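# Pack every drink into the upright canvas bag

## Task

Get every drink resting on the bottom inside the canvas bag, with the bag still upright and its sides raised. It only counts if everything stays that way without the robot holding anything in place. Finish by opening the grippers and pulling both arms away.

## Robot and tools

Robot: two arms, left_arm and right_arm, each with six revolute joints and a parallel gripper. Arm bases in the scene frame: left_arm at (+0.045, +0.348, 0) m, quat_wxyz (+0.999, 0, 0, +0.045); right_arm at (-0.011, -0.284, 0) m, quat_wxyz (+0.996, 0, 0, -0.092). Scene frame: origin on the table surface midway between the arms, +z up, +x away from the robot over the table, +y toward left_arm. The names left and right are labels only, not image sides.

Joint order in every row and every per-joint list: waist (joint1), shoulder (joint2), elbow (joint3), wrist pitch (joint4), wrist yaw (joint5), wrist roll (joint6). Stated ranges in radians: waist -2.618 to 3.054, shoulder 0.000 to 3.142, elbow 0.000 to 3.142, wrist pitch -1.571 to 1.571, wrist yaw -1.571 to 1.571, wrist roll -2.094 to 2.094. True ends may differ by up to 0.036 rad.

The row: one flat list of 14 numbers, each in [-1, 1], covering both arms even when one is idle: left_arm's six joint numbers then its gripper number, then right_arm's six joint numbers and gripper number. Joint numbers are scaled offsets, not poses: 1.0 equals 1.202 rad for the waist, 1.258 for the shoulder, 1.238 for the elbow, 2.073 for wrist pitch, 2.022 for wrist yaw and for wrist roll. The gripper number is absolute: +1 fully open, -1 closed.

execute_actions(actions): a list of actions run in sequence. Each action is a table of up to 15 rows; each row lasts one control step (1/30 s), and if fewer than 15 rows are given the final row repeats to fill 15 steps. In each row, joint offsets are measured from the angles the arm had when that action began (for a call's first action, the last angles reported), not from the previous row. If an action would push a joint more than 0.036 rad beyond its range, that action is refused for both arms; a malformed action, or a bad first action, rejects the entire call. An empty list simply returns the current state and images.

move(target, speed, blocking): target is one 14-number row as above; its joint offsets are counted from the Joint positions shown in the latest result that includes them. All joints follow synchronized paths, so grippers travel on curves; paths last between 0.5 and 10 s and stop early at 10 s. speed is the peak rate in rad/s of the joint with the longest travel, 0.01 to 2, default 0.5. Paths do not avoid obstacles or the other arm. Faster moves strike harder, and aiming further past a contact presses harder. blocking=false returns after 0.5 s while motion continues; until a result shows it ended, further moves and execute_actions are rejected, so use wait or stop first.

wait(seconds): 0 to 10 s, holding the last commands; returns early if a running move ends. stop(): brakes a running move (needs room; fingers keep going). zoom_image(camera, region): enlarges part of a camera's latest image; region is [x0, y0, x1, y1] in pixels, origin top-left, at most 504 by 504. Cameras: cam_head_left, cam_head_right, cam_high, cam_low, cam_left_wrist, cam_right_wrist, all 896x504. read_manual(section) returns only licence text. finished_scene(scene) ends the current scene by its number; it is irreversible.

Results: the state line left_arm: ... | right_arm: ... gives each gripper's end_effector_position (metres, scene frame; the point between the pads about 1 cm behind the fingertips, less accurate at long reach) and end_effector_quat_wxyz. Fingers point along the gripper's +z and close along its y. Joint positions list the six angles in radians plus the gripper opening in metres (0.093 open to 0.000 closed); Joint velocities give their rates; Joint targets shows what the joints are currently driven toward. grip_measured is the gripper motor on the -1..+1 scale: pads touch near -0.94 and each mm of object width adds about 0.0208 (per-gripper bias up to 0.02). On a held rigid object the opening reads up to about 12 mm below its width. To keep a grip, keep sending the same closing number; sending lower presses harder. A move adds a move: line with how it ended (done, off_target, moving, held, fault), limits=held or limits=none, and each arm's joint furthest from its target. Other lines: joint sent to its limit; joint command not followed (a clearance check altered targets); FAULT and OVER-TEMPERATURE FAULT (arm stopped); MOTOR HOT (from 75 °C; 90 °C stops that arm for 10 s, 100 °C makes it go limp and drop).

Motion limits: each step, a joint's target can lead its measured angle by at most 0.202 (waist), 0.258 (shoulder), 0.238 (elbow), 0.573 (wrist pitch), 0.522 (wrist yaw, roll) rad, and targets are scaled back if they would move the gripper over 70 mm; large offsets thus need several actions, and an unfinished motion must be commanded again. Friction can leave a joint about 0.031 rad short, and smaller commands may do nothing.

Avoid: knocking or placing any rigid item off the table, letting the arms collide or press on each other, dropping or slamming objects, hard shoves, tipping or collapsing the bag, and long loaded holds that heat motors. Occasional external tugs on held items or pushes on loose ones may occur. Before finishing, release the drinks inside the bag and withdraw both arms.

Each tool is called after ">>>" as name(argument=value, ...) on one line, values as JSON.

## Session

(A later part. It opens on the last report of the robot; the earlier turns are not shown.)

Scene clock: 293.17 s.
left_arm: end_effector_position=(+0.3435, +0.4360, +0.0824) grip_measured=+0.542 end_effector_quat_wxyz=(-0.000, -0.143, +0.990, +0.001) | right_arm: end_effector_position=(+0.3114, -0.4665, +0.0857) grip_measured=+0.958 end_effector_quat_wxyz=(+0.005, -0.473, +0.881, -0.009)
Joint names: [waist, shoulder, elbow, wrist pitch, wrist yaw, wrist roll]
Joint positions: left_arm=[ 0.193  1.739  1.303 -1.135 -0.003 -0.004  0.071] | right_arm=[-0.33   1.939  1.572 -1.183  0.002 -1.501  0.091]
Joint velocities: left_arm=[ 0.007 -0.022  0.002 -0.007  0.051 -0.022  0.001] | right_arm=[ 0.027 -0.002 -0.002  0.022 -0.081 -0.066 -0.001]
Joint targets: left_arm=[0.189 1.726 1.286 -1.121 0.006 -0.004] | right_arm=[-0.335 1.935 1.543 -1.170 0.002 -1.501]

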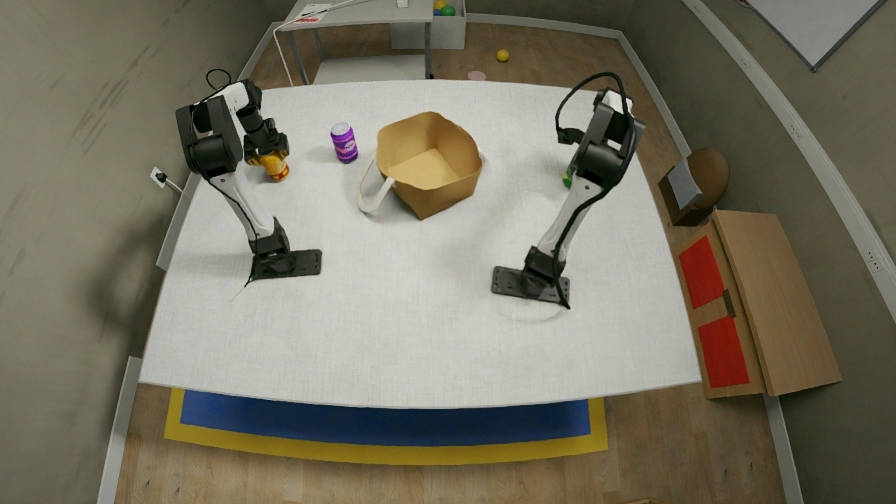

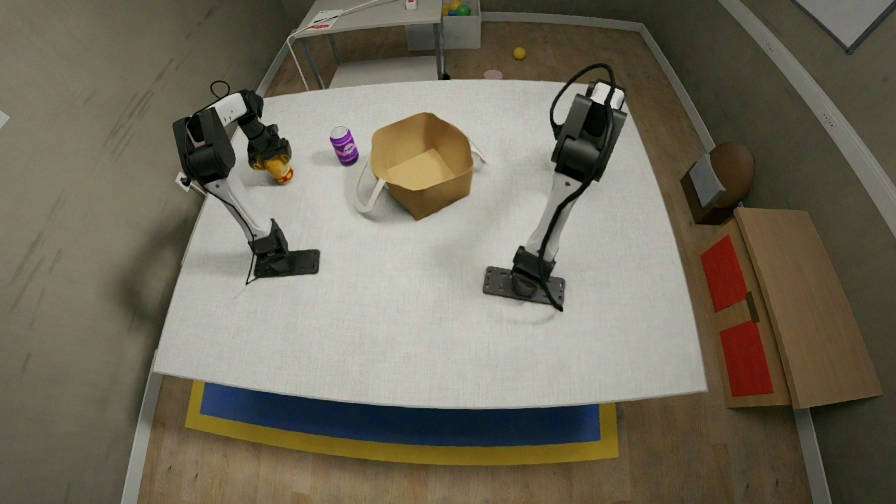

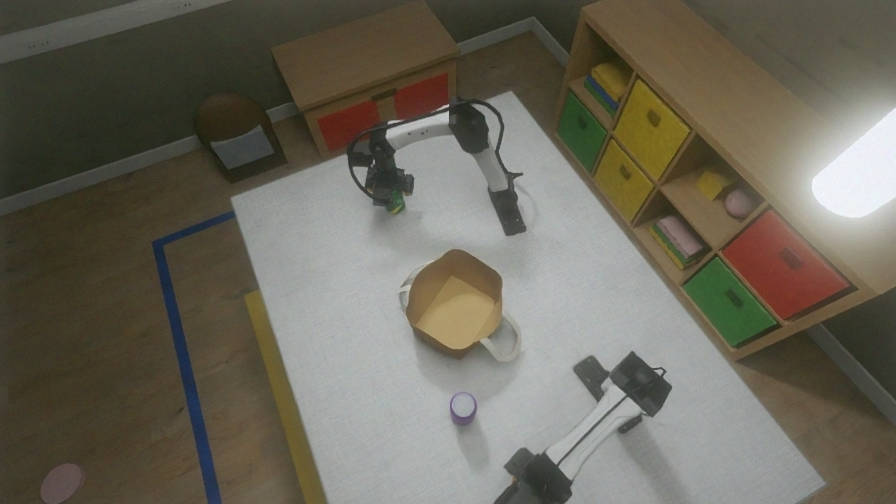

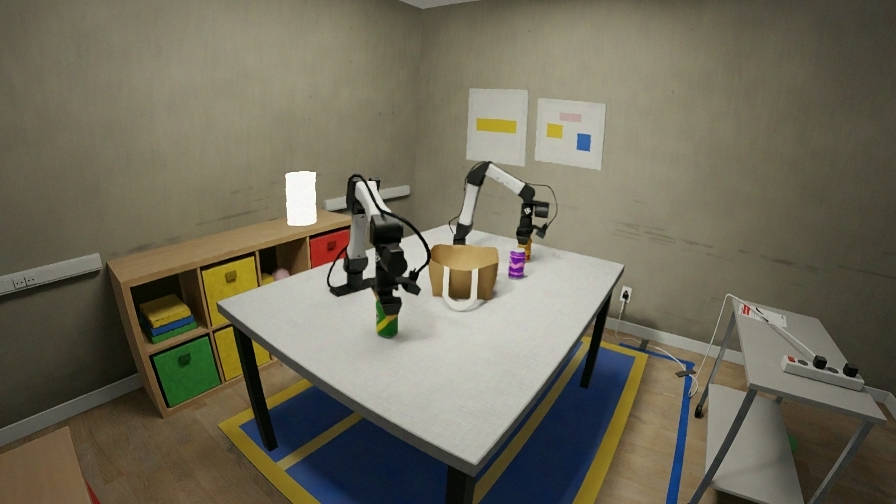

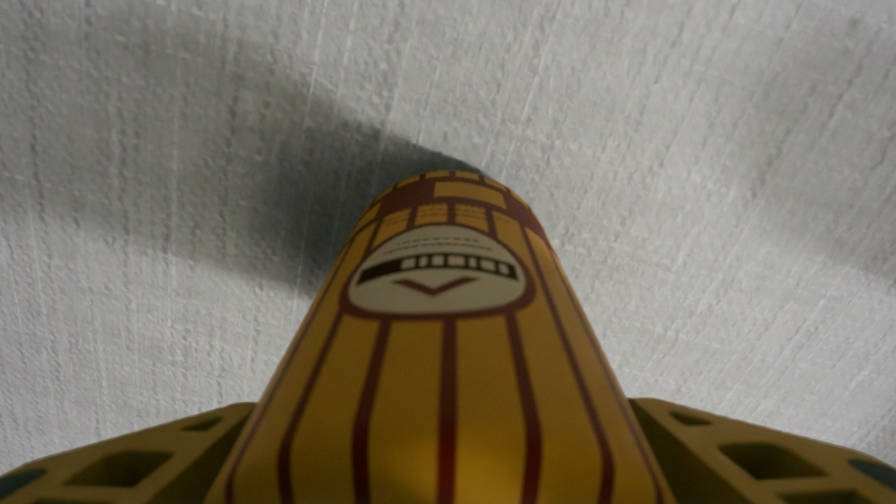

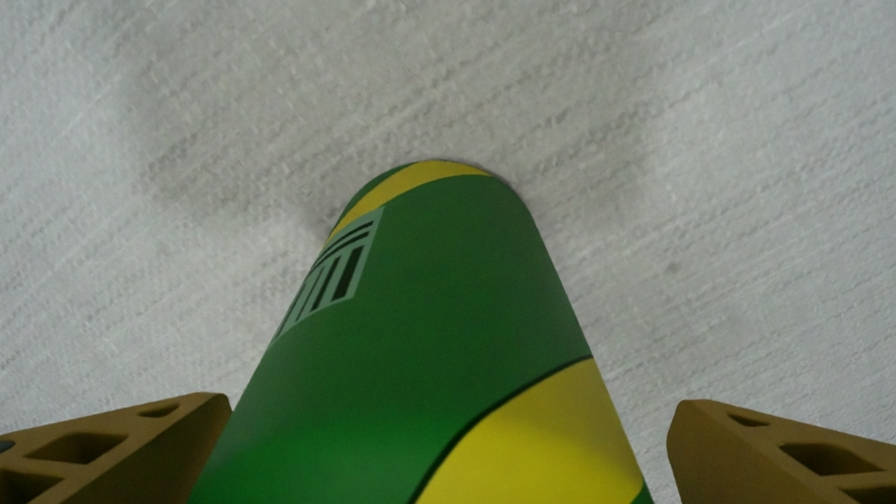

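>>> execute_actions(actions=[[
[-0.0025,-0.009,-0.012,0.006,0.004,0,0.50, -0.003,-0.003,-0.018,0.000,0,0,0.96],
[-0.0025,-0.008,-0.010,0.006,0.004,0,0.46, -0.003,-0.003,-0.018,-0.007,0,0,0.96],
[-0.0025,-0.007,-0.008,0.006,0.004,0,0.42, -0.003,-0.003,-0.018,-0.012,0,0,0.96],
[-0.0025,-0.006,-0.006,0.006,0.004,0,0.38, -0.003,-0.003,-0.018,-0.016,0,0,0.96],
[-0.0025,-0.005,-0.004,0.006,0.004,0,0.34, -0.003,-0.003,-0.018,-0.0178,0,0,0.96],
[-0.0025,-0.004,-0.002,0.005,0.004,0,0.30, -0.003,-0.003,-0.018,-0.0178,0,0,0.96],
[-0.0025,-0.003,0.000,0.003,0.004,0,0.26, -0.003,-0.003,-0.018,-0.0178,0,0,0.96],
[-0.0025,-0.002,0.004,0.000,0.004,0,0.22, -0.003,-0.003,-0.018,-0.0178,0,0,0.96],
[-0.0025,-0.001,0.010,-0.003,0.004,0,0.18, -0.003,-0.003,-0.018,-0.0178,0,0,0.96],
[-0.0025,0.0002,0.018,-0.006,0.004,0,0.18, -0.003,-0.003,-0.018,-0.0178,0,0,0.96],
[-0.0025,0.0007,0.029,-0.0084,0.004,0,0.18, -0.003,-0.003,-0.018,-0.0178,0,0,0.96],
[-0.0025,0.0015,0.0388,-0.0104,0.004,0,0.18, -0.003,-0.003,-0.018,-0.0178,0,0,0.96],
[-0.0025,0.0027,0.0492,-0.0132,0.004,0,0.18, -0.003,-0.003,-0.018,-0.0178,0,0,0.96],
[-0.0025,0.0042,0.0626,-0.0168,0.004,0,0.18, -0.003,-0.003,-0.018,-0.0178,0,0,0.96],
[-0.0025,0.0061,0.0787,-0.0212,0.004,0,0.18, -0.003,-0.003,-0.018,-0.0178,0,0,0.96]
],[
[-0.0025,0.0082,0.0717,-0.0242,0,0,0.18, -0.003,-0.003,-0.018,-0.0085,0,0,0.94],
[-0.0039,0.0105,0.0927,-0.0298,0,0,0.18, -0.003,-0.003,-0.018,-0.0085,0,0,0.92],
[-0.0081,0.0132,0.1160,-0.0361,0,0,0.18, -0.003,-0.003,-0.018,-0.0085,0,0,0.90],
[-0.0151,0.0160,0.1413,-0.0428,0,0,0.18, -0.003,-0.003,-0.018,-0.0085,0,0,0.88],
[-0.0248,0.0191,0.1684,-0.0501,0,0,0.18, -0.003,-0.003,-0.018,-0.0085,0,0,0.86],
[-0.0372,0.0223,0.1970,-0.0578,0,0,0.18, -0.003,-0.003,-0.018,-0.0085,0,0,0.84],
[-0.0522,0.0257,0.2269,-0.0658,0,0,0.18, -0.003,-0.003,-0.018,-0.0085,0,0,0.82],
[-0.0699,0.0292,0.2577,-0.0741,0,0,0.18, -0.003,-0.003,-0.018,-0.0085,0,0,0.80],
[-0.0899,0.0327,0.2893,-0.0825,0,0,0.18, -0.003,-0.003,-0.018,-0.0085,0,0,0.78],
[-0.1122,0.0363,0.3213,-0.0911,0,0,0.18, -0.003,-0.003,-0.018,-0.0085,0,0,0.76],
[-0.1369,0.0400,0.3535,-0.0998,0,0,0.18, -0.003,-0.003,-0.018,-0.0085,0,0,0.74],
[-0.1636,0.0436,0.3855,-0.1084,0,0,0.18, -0.003,-0.003,-0.018,-0.0085,0,0,0.72],
[-0.1925,0.0472,0.4171,-0.1168,0,0,0.18, -0.003,-0.003,-0.018,-0.0085,0,0,0.70],
[-0.2231,0.0506,0.4479,-0.1251,0,0,0.18, -0.003,-0.003,-0.018,-0.0085,0,0,0.68],
[-0.2553,0.0540,0.4778,-0.1331,0,0,0.18, -0.003,-0.003,-0.018,-0.0085,0,0,0.66]
],[
[-0.0930,0.0127,0.1051,-0.0355,0,0,0.18, -0.003,-0.003,-0.018,-0.005,0,0,0.64],
[-0.1281,0.0158,0.1321,-0.0427,0,0,0.18, -0.003,-0.003,-0.018,-0.005,0,0,0.62],
[-0.1644,0.0186,0.1574,-0.0495,0,0,0.18, -0.003,-0.003,-0.018,-0.005,0,0,0.60],
[-0.2016,0.0213,0.1807,-0.0558,0,0,0.18, -0.003,-0.003,-0.018,-0.005,0,0,0.58],
[-0.2397,0.0236,0.2018,-0.0614,0,0,0.18, -0.003,-0.003,-0.018,-0.005,0,0,0.56],
[-0.2783,0.0258,0.2204,-0.0664,0,0,0.18, -0.003,-0.003,-0.018,-0.004,0,0,0.54],
[-0.3174,0.0276,0.2365,-0.0707,0,0,0.18, -0.003,-0.003,-0.018,-0.003,0,0,0.52],
[-0.3567,0.0291,0.2499,-0.0743,0,0,0.18, -0.003,-0.003,-0.018,-0.002,0,0,0.50],
[-0.3960,0.0303,0.2604,-0.0771,0,0,0.18, -0.003,-0.003,-0.018,-0.001,0,0,0.48],
[-0.4351,0.0311,0.2680,-0.0792,0,0,0.18, -0.003,-0.003,-0.018,0,0,0,0.46],
[-0.4737,0.0316,0.2726,-0.0804,0,0,0.18, -0.003,-0.003,-0.018,0,0,0,0.44],
[-0.5118,0.0318,0.2741,-0.0808,0,0,0.18, -0.003,-0.003,-0.018,0,0,0,0.42],
[-0.5490,0.0318,0.2741,-0.0808,0,0,0.18, -0.003,-0.003,-0.018,0,0,0,0.40],
[-0.5853,0.0318,0.2741,-0.0808,0,0,0.18, -0.003,-0.003,-0.018,0,0,0,0.38],
[-0.6204,0.0318,0.2741,-0.0808,0,0,0.18, -0.003,-0.003,-0.018,0,0,0,0.36]
],[
[-0.1005,-0.004,0.024,0.005,0,0,0.18, 0,0,-0.015,0,0,0,0.34],
[-0.1327,-0.004,0.024,0.005,0,0,0.18, 0,0,-0.013,0,0,0,0.32],
[-0.1633,-0.004,0.024,0.005,0,0,0.18, 0,0,-0.011,0,0,0,0.30],
[-0.1921,-0.004,0.024,0.005,0,0,0.18, 0,0,-0.009,0,0,0,0.28],
[-0.2189,-0.004,0.024,0.005,0,0,0.18, 0,0,-0.007,0,0,0,0.26],
[-0.2435,-0.004,0.024,0.005,0,0,0.18, 0,0,-0.005,0,0,0,0.24],
[-0.2659,-0.004,0.024,0.005,0,0,0.18, 0,0,-0.003,0,0,0,0.22],
[-0.2859,-0.004,0.024,0.005,0,0,0.18, 0,0,-0.001,0,0,0,0.20],
[-0.3035,-0.004,0.024,0.005,0,0,0.18, 0,0,0,0,0,0,0.18],
[-0.3186,-0.004,0.024,0.005,0,0,0.18, 0,0,0,0,0,0,0.18],
[-0.3309,-0.004,0.024,0.005,0,0,0.18, 0,0,0,0,0,0,0.18],
[-0.3407,-0.004,0.024,0.005,0,0,0.18, 0,0,0,0,0,0,0.18],
[-0.3477,-0.004,0.024,0.005,0,0,0.18, 0,0,0,0,0,0,0.18],
[-0.3519,-0.004,0.024,0.005,0,0,0.18, 0,0,0,0,0,0,0.18],
[-0.3533,-0.004,0.024,0.005,0,0,0.18, 0,0,0,0,0,0,0.18]
]])

>>> execute_actions(actions=[])

Scene clock: 415.17 s.
left_arm: end_effector_position=(+0.2431, +0.0099, +0.2679) grip_measured=+0.250 end_effector_quat_wxyz=(+0.153, +0.488, +0.855, -0.086) | right_arm: end_effector_position=(+0.3076, -0.4644, +0.0857) grip_measured=+0.284 end_effector_quat_wxyz=(+0.000, -0.473, +0.881, -0.002)
Joint names: [waist, shoulder, elbow, wrist pitch, wrist yaw, wrist roll]
Joint positions: left_arm=[-1.132  1.844  2.135 -1.509 -0.003 -0.004  0.057] | right_arm=[-0.33   1.939  1.572 -1.201  0.002 -1.501  0.059]
Joint velocities: left_arm=[-0.178  0.002 -0.012 -0.007  0.007  0.022  0.   ] | right_arm=[ 0.002 -0.002  0.007 -0.022 -0.066  0.022  0.   ]
Joint targets: left_arm=[-1.137 1.839 2.164 -1.491 -0.008 -0.004] | right_arm=[-0.330 1.939 1.572 -1.201 0.002 -1.501]

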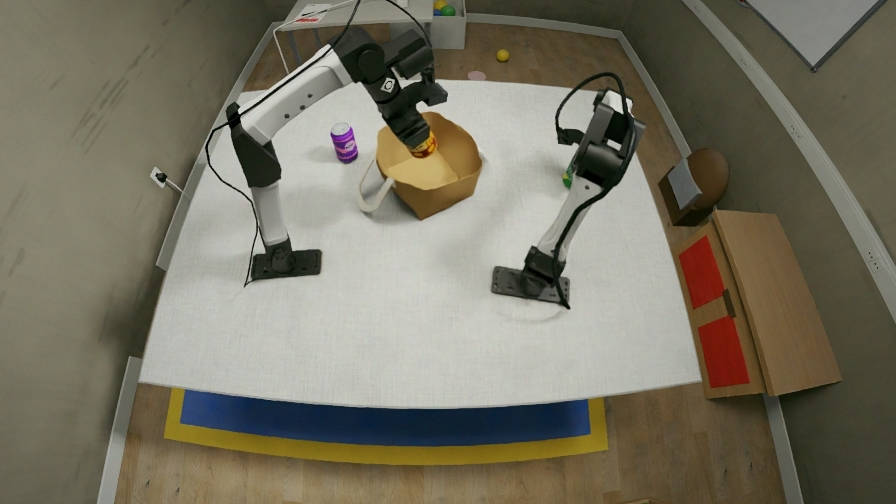

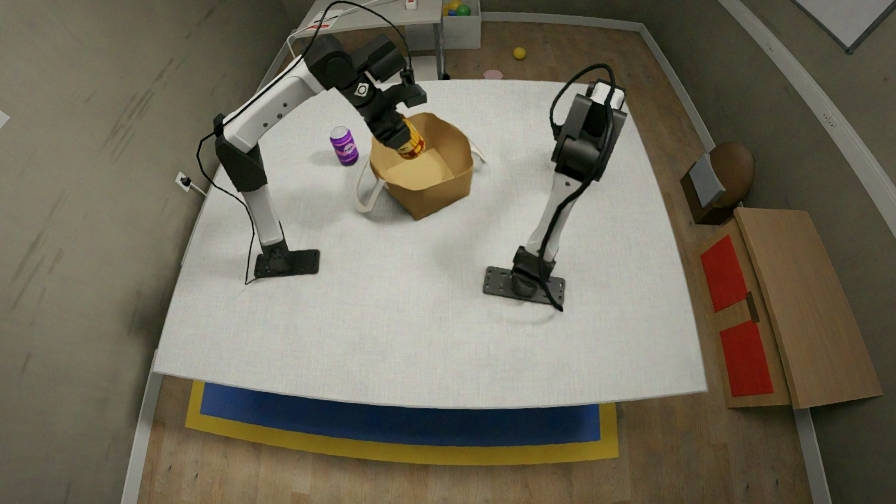

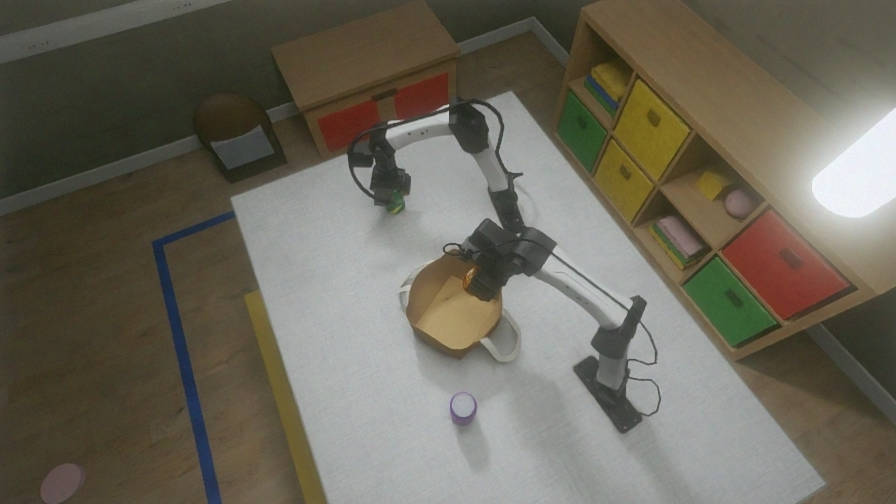

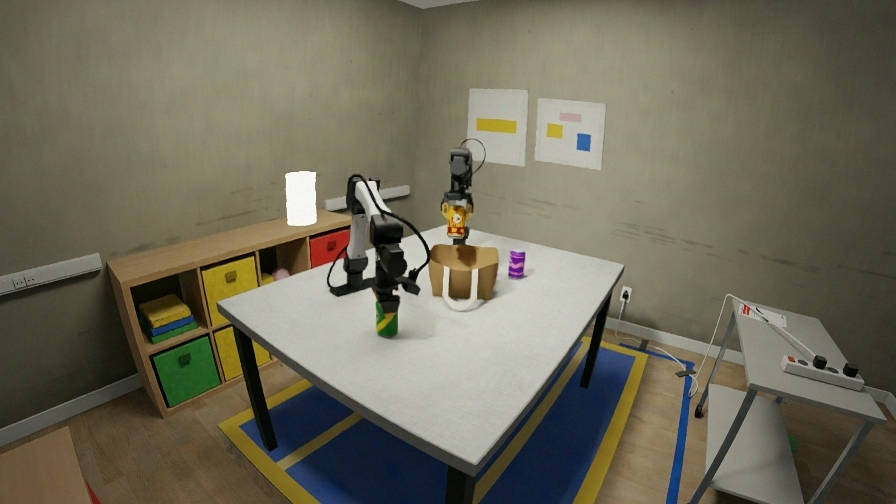

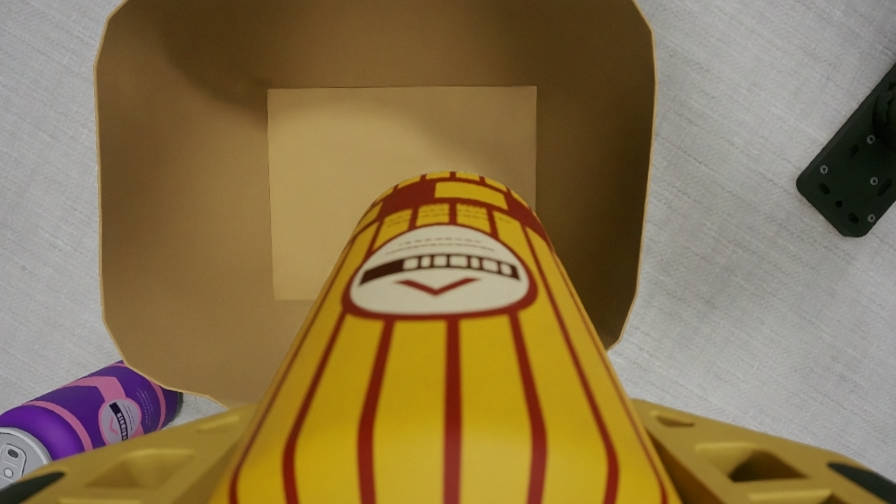

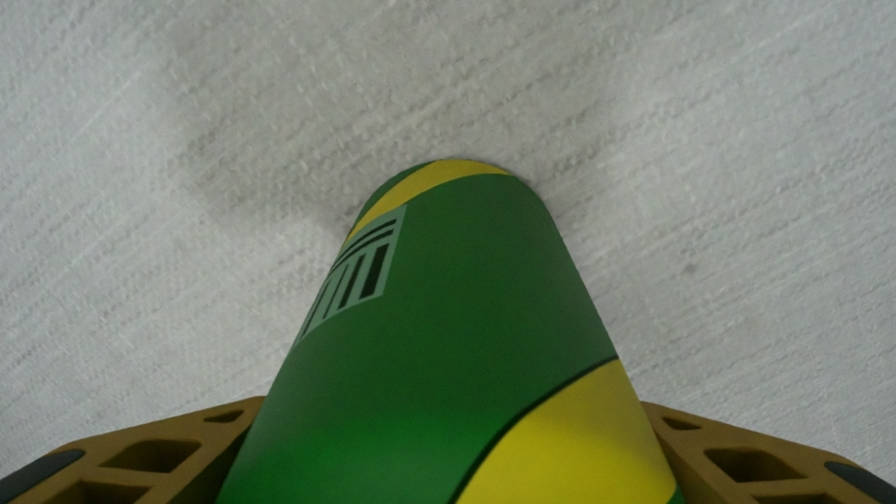

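Scene clock: 415.17 s.
left_arm: end_effector_position=(+0.2431, +0.0099, +0.2679) grip_measured=+0.250 end_effector_quat_wxyz=(+0.153, +0.488, +0.855, -0.086) | right_arm: end_effector_position=(+0.3076, -0.4644, +0.0857) grip_measured=+0.284 end_effector_quat_wxyz=(+0.000, -0.473, +0.881, -0.002)
Joint names: [waist, shoulder, elbow, wrist pitch, wrist yaw, wrist roll]
Joint positions: left_arm=[-1.132  1.844  2.135 -1.509 -0.003 -0.004  0.057] | right_arm=[-0.33   1.939  1.572 -1.201  0.002 -1.501  0.059]
Joint velocities: left_arm=[-0.178  0.002 -0.012 -0.007  0.007  0.022  0.   ] | right_arm=[ 0.002 -0.002  0.007 -0.022 -0.066  0.022  0.   ]
Joint targets: left_arm=[-1.137 1.839 2.164 -1.491 -0.008 -0.004] | right_arm=[-0.330 1.939 1.572 -1.201 0.002 -1.501]

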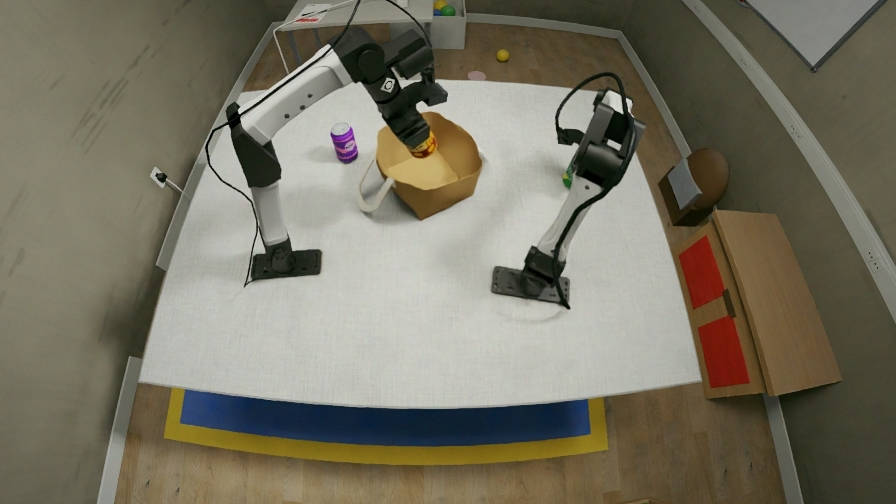

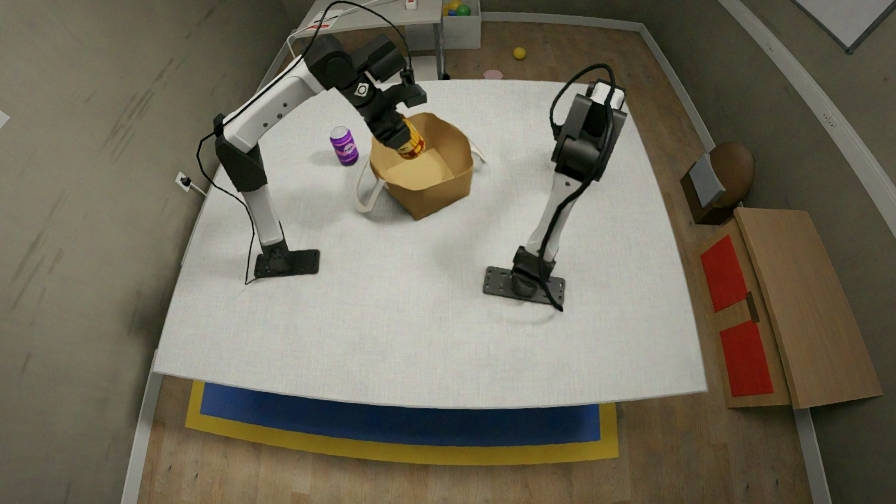

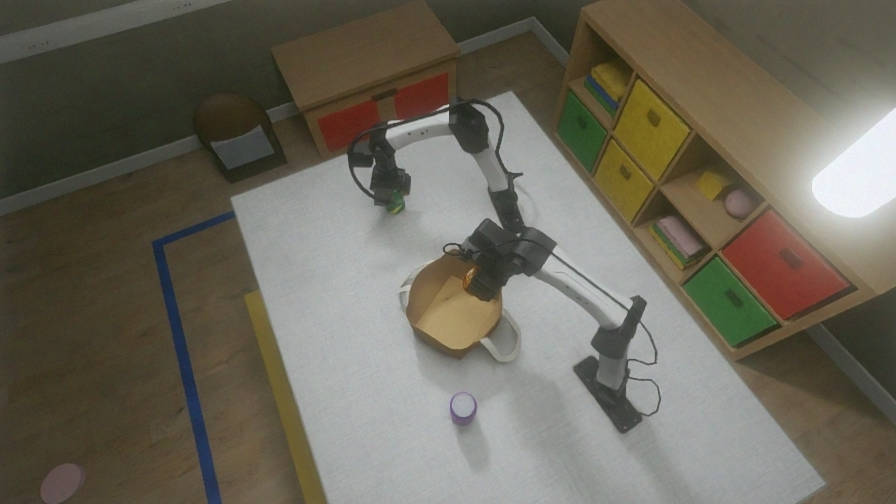

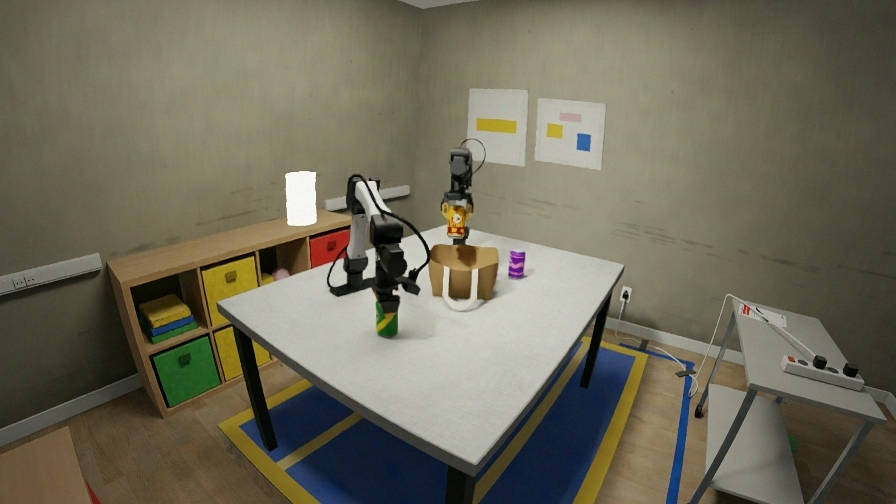

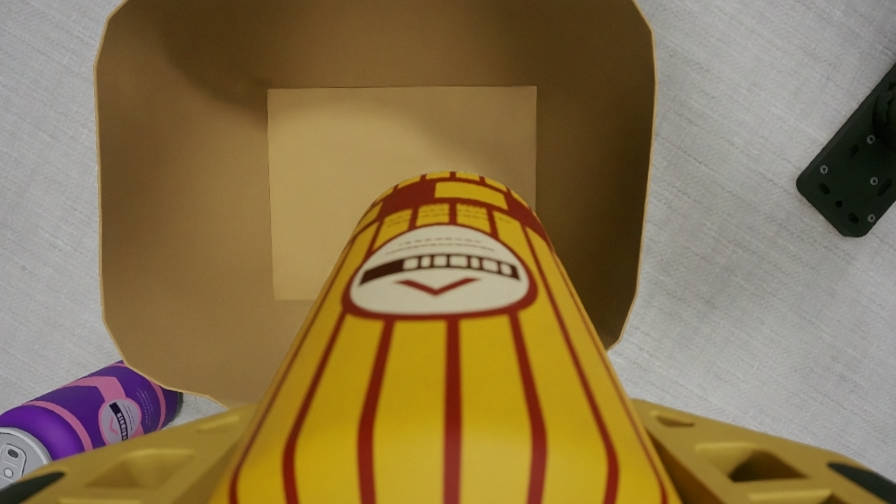

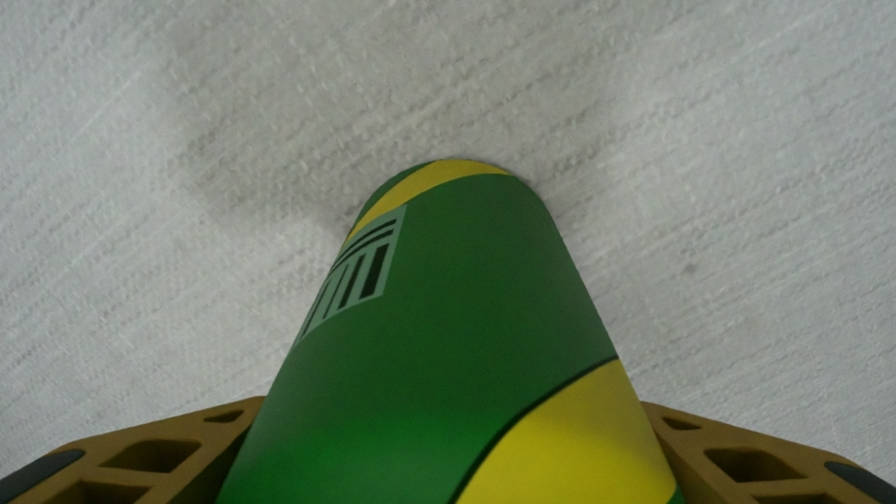

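>>> move(target=[-0.004,0.2154,-0.2237,0.1061,0,0,0.18, 0,0,0,0,0,0,0.18], speed=0.42)

Scene clock: 464.37 s.
left_arm: end_effector_position=(+0.2508, -0.0077, +0.0876) grip_measured=+0.250 end_effector_quat_wxyz=(-0.000, +0.498, +0.867, +0.002) | right_arm: end_effector_position=(+0.3076, -0.4644, +0.0857) grip_measured=+0.284 end_effector_quat_wxyz=(+0.000, -0.473, +0.881, -0.002)
Joint names: [waist, shoulder, elbow, wrist pitch, wrist yaw, wrist roll]
Joint positions: left_arm=[-1.137  2.129  1.86  -1.304 -0.003 -0.004  0.057] | right_arm=[-0.33   1.939  1.572 -1.201  0.002 -1.501  0.059]
Joint velocities: left_arm=[-0.012  0.017 -0.022  0.007  0.037  0.007  0.   ] | right_arm=[ 0.007  0.007 -0.007  0.022  0.066  0.007  0.001]
Joint targets: left_arm=[-1.137 2.115 1.858 -1.289 -0.003 -0.004] | right_arm=[-0.330 1.939 1.572 -1.201 0.002 -1.501]
move: done; limits=none; left_arm: farthest joint: the wrist pitch, 0.015 radians from its target (0.223 radians at the start); right_arm: farthest joint: the waist, 0.000 radians from its target (0.000 radians at the start)

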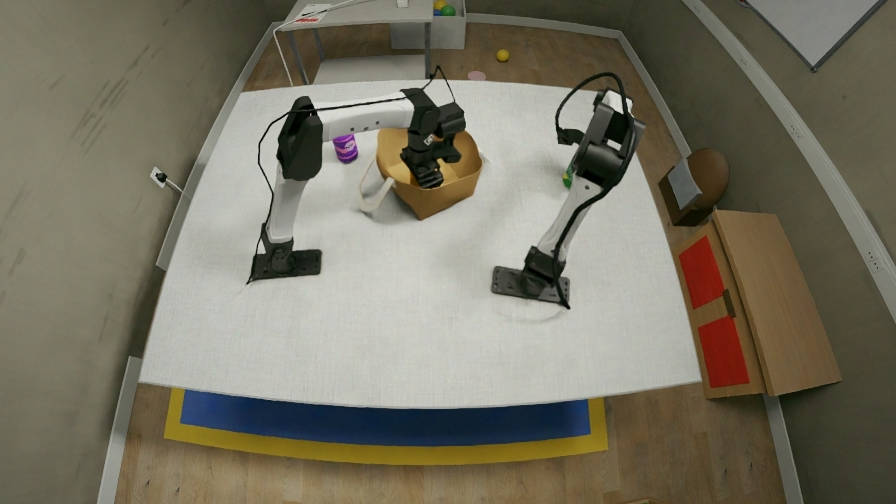

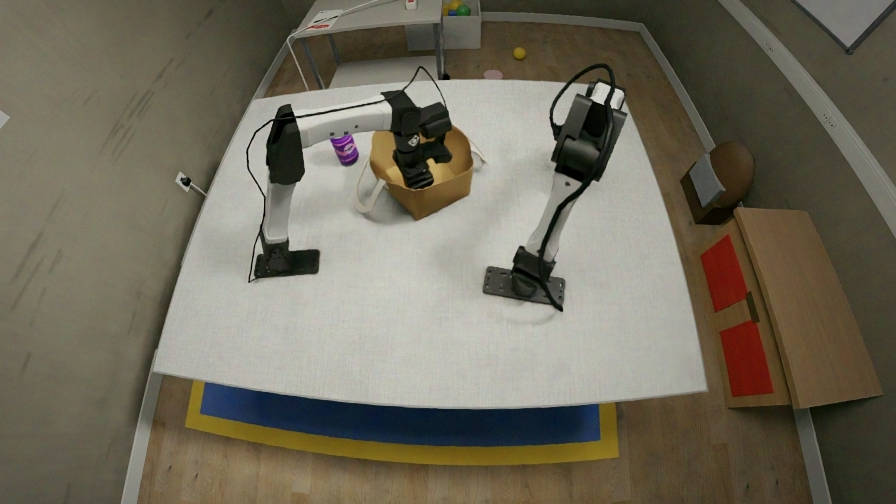

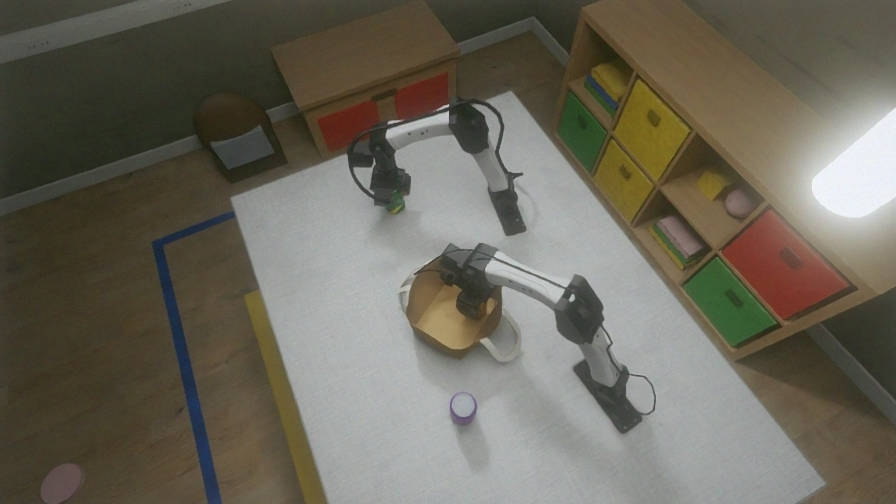

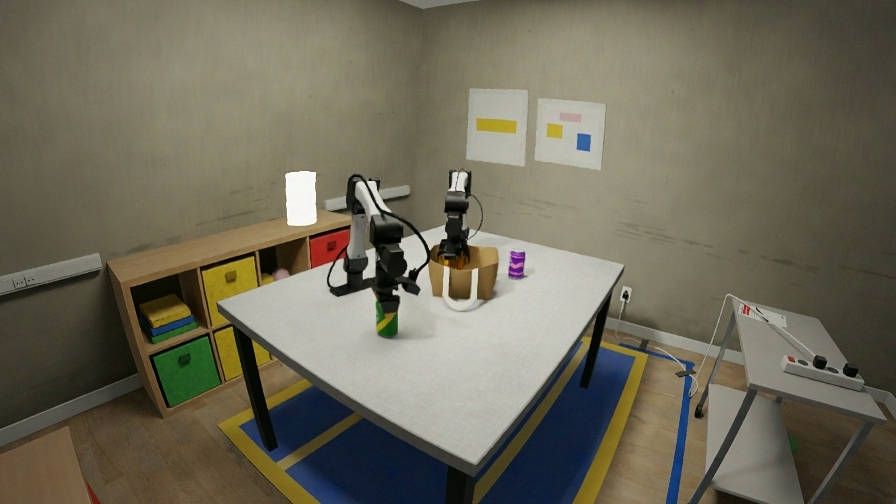

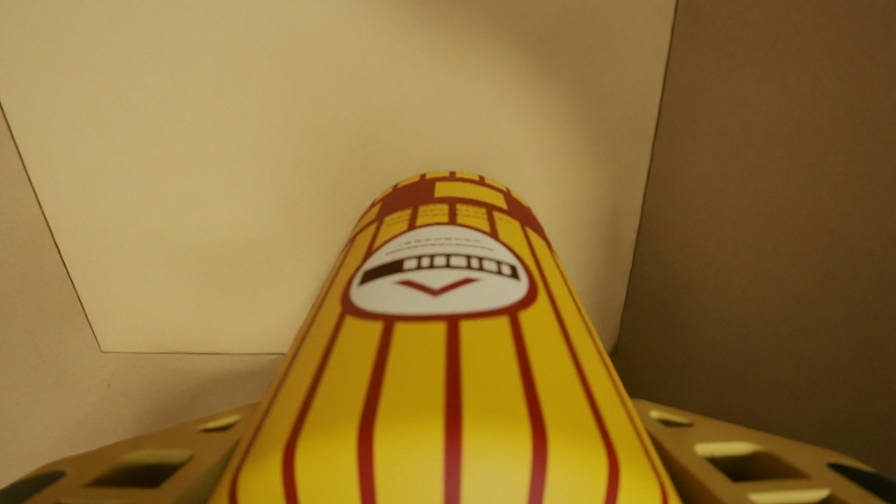

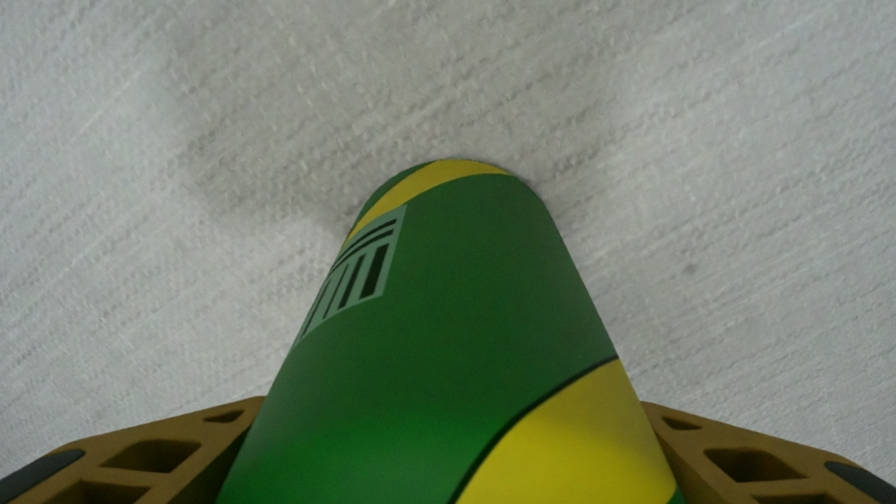

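>>> execute_actions(actions=[[
[0,-0.008,0,0.006,0,0,0.18, 0,-0.0045,0.008,-0.002,0,0,0.18],
[0,-0.004,0,0.005,0,0,0.18, 0,-0.0108,0.019,-0.005,0,0,0.18],
[0,-0.001,0,0.004,0,0,0.24, 0,-0.0183,0.0324,-0.0097,0,0,0.18],
[0,0,0,0.003,0,0,0.32, 0,-0.0214,0.0375,-0.0119,0,0,0.18],
[0,0,0,0.002,0,0,0.40, 0,-0.0253,0.0440,-0.0148,0,0,0.18],
[0,-0.002,0.003,0,0,0,0.48, 0,-0.0300,0.0518,-0.0182,0,0,0.18],
[0,-0.005,0.007,-0.002,0,0,0.56, 0,-0.0355,0.0608,-0.0222,0,0,0.18],
[0,-0.009,0.012,-0.005,0,0,0.64, 0,-0.0416,0.0710,-0.0267,0,0,0.18],
[0,-0.0136,0.0168,-0.0074,0,0,0.70, 0,-0.0485,0.0823,-0.0317,0,0,0.18],
[0,-0.0160,0.0185,-0.0093,0,0,0.70, 0,-0.0559,0.0945,-0.0371,0,0,0.18],
[0,-0.0201,0.0214,-0.0124,0,0,0.70, 0,-0.0638,0.1076,-0.0429,0,0,0.18],
[0,-0.0257,0.0253,-0.0166,0,0,0.70, 0,-0.0722,0.1214,-0.0491,0,0,0.18],
[0,-0.0327,0.0301,-0.0219,0,0,0.70, 0.001,-0.0809,0.1359,-0.0554,0,0,0.18],
[0,-0.0409,0.0358,-0.0282,0,0,0.70, 0.0025,-0.0899,0.1508,-0.0620,0,0,0.18],
[0,-0.0501,0.0423,-0.0352,0,0,0.70, 0.0037,-0.0992,0.1661,-0.0688,0,0,0.18]
],[
[0,-0.0377,0.0336,-0.0366,0,0,0.70, 0.0071,-0.0401,0.0685,-0.0376,0,0,0.18],
[0,-0.0484,0.0411,-0.0447,0,0,0.70, 0.0127,-0.0496,0.0841,-0.0445,0,0,0.18],
[0,-0.0594,0.0488,-0.0532,0,0,0.70, 0.0207,-0.0590,0.0996,-0.0513,0,0,0.18],
[0.001,-0.0706,0.0566,-0.0617,0,0.002,0.70, 0.0308,-0.0682,0.1149,-0.0581,0,0,0.18],
[0.0025,-0.0817,0.0643,-0.0701,0,0.004,0.70, 0.0431,-0.0772,0.1298,-0.0647,0,0,0.18],
[0.0039,-0.0923,0.0717,-0.0782,0,0.0049,0.70, 0.0575,-0.0860,0.1443,-0.0711,0,0,0.18],
[0.0078,-0.1024,0.0787,-0.0859,0,0.0076,0.70, 0.0738,-0.0943,0.1581,-0.0772,0,0,0.18],
[0.0145,-0.1116,0.0851,-0.0929,0,0.0121,0.70, 0.0921,-0.1023,0.1712,-0.0830,0,0,0.18],
[0.0237,-0.1198,0.0909,-0.0991,0,0.0182,0.70, 0.1122,-0.1097,0.1834,-0.0884,0,0,0.18],
[0.0355,-0.1268,0.0957,-0.1044,0,0.0261,0.70, 0.1340,-0.1165,0.1947,-0.0934,0,0,0.18],
[0.0496,-0.1323,0.0996,-0.1087,0,0.0356,0.70, 0.1576,-0.1226,0.2049,-0.0979,0,0,0.18],
[0.0660,-0.1364,0.1025,-0.1118,0,0.0465,0.70, 0.1826,-0.1281,0.2139,-0.1019,0,0,0.18],
[0.0844,-0.1389,0.1042,-0.1137,0,0.0589,0.70, 0.2089,-0.1328,0.2217,-0.1053,0,0,0.18],
[0.1049,-0.1397,0.1048,-0.1143,0,0.0726,0.70, 0.2365,-0.1367,0.2282,-0.1082,0,0,0.18],
[0.1271,-0.1397,0.1048,-0.1143,0,0.0875,0.70, 0.2651,-0.1398,0.2332,-0.1104,0,0,0.18]
],[
[0.0638,-0.012,0.015,-0.0141,0,0.0676,0.71, 0.0815,-0.0227,0.0397,-0.0166,0,0,0.18],
[0.0889,-0.012,0.015,-0.0141,0,0.0844,0.73, 0.1118,-0.0241,0.0419,-0.0175,0,0,0.18],
[0.1151,-0.012,0.015,-0.0141,0,0.1020,0.75, 0.1429,-0.0245,0.0427,-0.0179,0,0,0.18],
[0.1421,-0.012,0.015,-0.0141,0,0.1201,0.77, 0.1745,-0.0245,0.0427,-0.0179,0,0,0.18],
[0.1698,-0.011,0.015,-0.0141,0,0.1387,0.79, 0.2064,-0.0245,0.0427,-0.0179,0,0,0.18],
[0.1980,-0.010,0.015,-0.0141,0,0.1576,0.81, 0.2384,-0.0245,0.0427,-0.0179,0,0,0.18],
[0.2262,-0.009,0.015,-0.0141,0,0.1765,0.83, 0.2705,-0.0245,0.0427,-0.0179,0,0,0.18],
[0.2543,-0.008,0.015,-0.0141,0,0.1953,0.85, 0.3024,-0.0245,0.0427,-0.0179,0,0,0.18],
[0.2820,-0.007,0.015,-0.0141,0,0.2139,0.87, 0.3340,-0.0245,0.0427,-0.0179,0,0,0.18],
[0.3091,-0.006,0.015,-0.0141,0,0.2320,0.89, 0.3650,-0.0245,0.0427,-0.0179,0,0,0.18],
[0.3353,-0.005,0.015,-0.0141,0,0.2496,0.91, 0.3954,-0.0245,0.0427,-0.0179,0,0,0.18],
[0.3604,-0.003,0.015,-0.0141,0,0.2664,0.93, 0.4251,-0.0245,0.0427,-0.0179,0,0,0.18],
[0.3841,-0.001,0.015,-0.0141,0,0.2823,0.95, 0.4537,-0.0245,0.0427,-0.0179,0,0,0.18],
[0.4063,0.001,0.015,-0.0141,0,0.2972,0.95, 0.4813,-0.0245,0.0427,-0.0179,0,0,0.18],
[0.4267,0.003,0.015,-0.0141,0,0.3109,0.95, 0.5076,-0.0245,0.0427,-0.0179,0,0,0.18]
],[
[0.0580,0.0065,0.013,-0.006,0,0.0768,0.95, 0.0745,-0.010,0.022,0.006,0,0,0.18],
[0.0744,0.0100,0.013,-0.006,0,0.0877,0.95, 0.0980,-0.010,0.022,0.006,0,0,0.18],
[0.0885,0.0142,0.013,-0.006,0,0.0972,0.95, 0.1198,-0.010,0.022,0.006,0,0,0.18],
[0.1003,0.0198,0.013,-0.006,0,0.1051,0.95, 0.1400,-0.010,0.022,0.006,0,0,0.18],
[0.1095,0.0264,0.013,-0.006,0,0.1112,0.95, 0.1582,-0.010,0.022,0.006,0,0,0.18],
[0.1162,0.0337,0.013,-0.006,0,0.1157,0.95, 0.1746,-0.010,0.022,0.006,0,0,0.18],
[0.1201,0.0411,0.013,-0.006,0,0.1184,0.95, 0.1889,-0.010,0.022,0.006,0,0,0.18],
[0.1215,0.0484,0.013,-0.006,0,0.1193,0.95, 0.2012,-0.010,0.022,0.006,0,0,0.18],
[0.1215,0.0550,0.013,-0.006,0,0.1193,0.95, 0.2113,-0.010,0.022,0.006,0,0,0.18],
[0.1215,0.0606,0.013,-0.006,0,0.1193,0.95, 0.2193,-0.010,0.022,0.006,0,0,0.18],
[0.1215,0.0648,0.013,-0.006,0,0.1193,0.95, 0.2250,-0.010,0.022,0.006,0,0,0.18],
[0.1215,0.0675,0.013,-0.006,0,0.1193,0.95, 0.2284,-0.010,0.022,0.006,0,0,0.18],
[0.1215,0.0684,0.013,-0.006,0,0.1193,0.95, 0.2296,-0.010,0.022,0.006,0,0,0.18],
[0.1215,0.0684,0.013,-0.006,0,0.1193,0.95, 0.2296,-0.010,0.022,0.006,0,0,0.18],
[0.1215,0.0684,0.013,-0.006,0,0.1193,0.95, 0.2296,-0.010,0.022,0.006,0,0,0.18]
]])

Scene clock: 586.37 s.
left_arm: end_effector_position=(+0.4063, +0.2222, +0.1613) grip_measured=+0.948 end_effector_quat_wxyz=(+0.003, +0.537, +0.844, +0.002) | right_arm: end_effector_position=(+0.2882, -0.0921, +0.2701) grip_measured=+0.284 end_effector_quat_wxyz=(-0.149, +0.848, -0.503, +0.075)
Joint names: [waist, shoulder, elbow, wrist pitch, wrist yaw, wrist roll]
Joint positions: left_arm=[-0.427  2.019  1.988 -1.532 -0.002  0.797  0.091] | right_arm=[ 0.756  1.707  1.982 -1.511  0.    -1.501  0.059]
Joint velocities: left_arm=[ 0.012  0.11   0.012  0.051 -0.022  0.139  0.   ] | right_arm=[-0.002  0.002  0.007 -0.007 -0.095  0.022  0.   ]
Joint targets: left_arm=[-0.426 2.029 2.004 -1.544 -0.002 0.814] | right_arm=[0.758 1.695 2.009 -1.498 0.006 -1.501]

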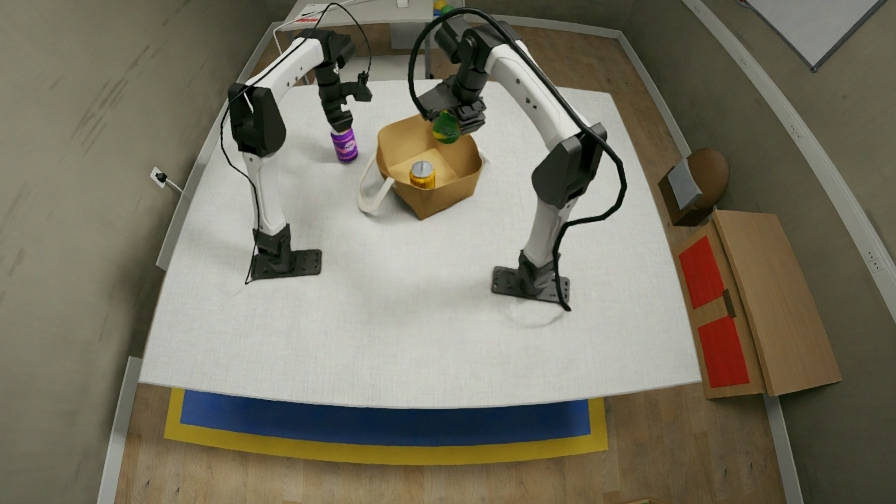

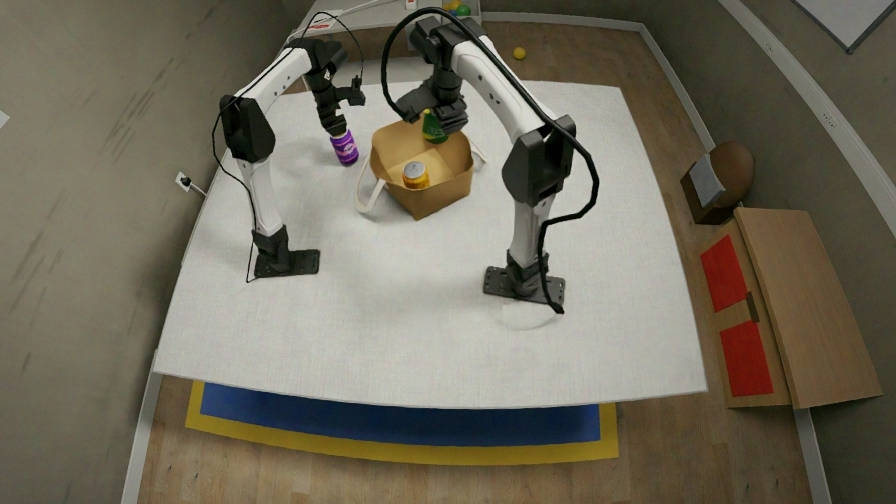

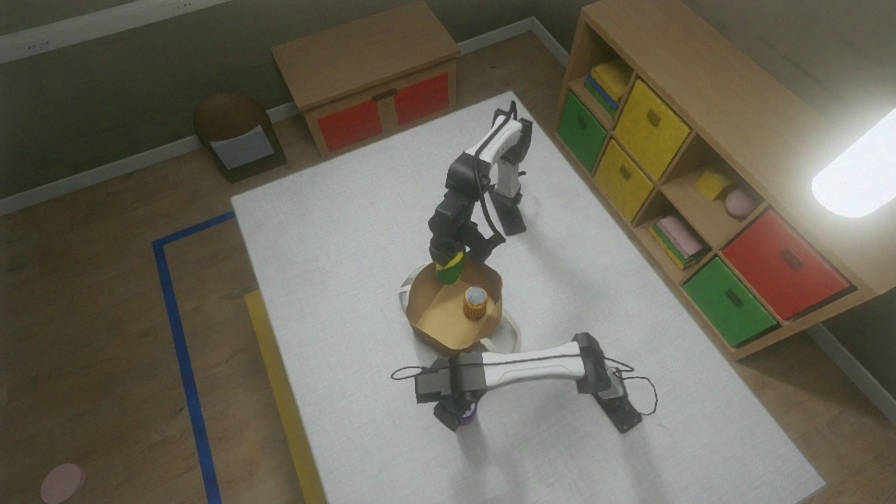

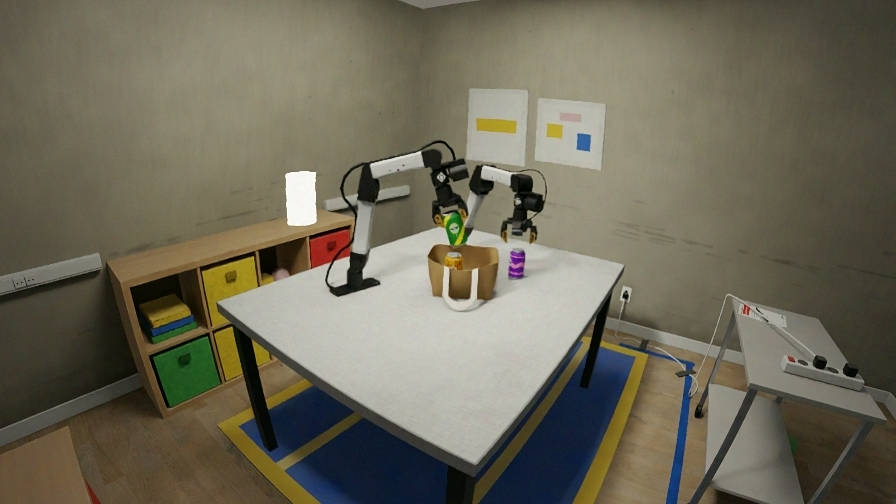

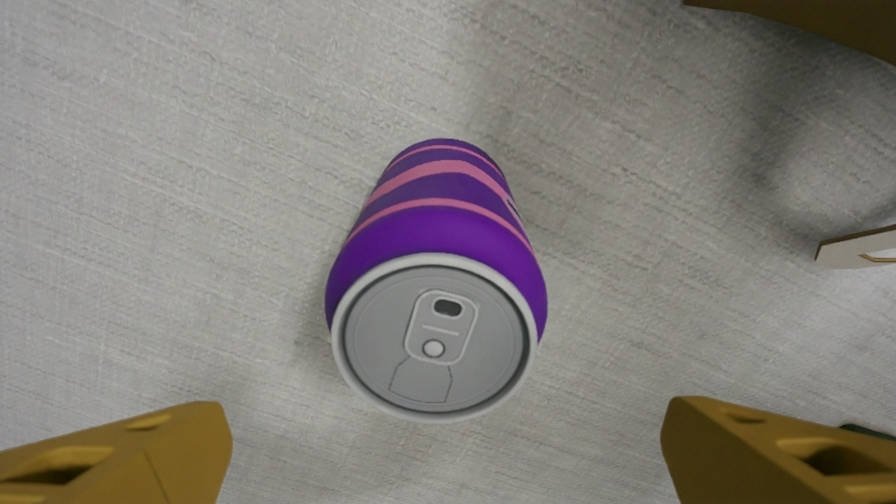

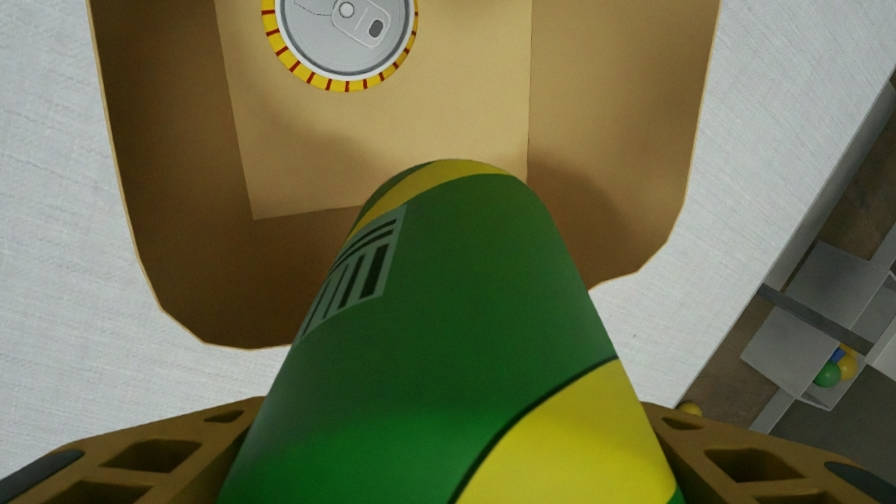

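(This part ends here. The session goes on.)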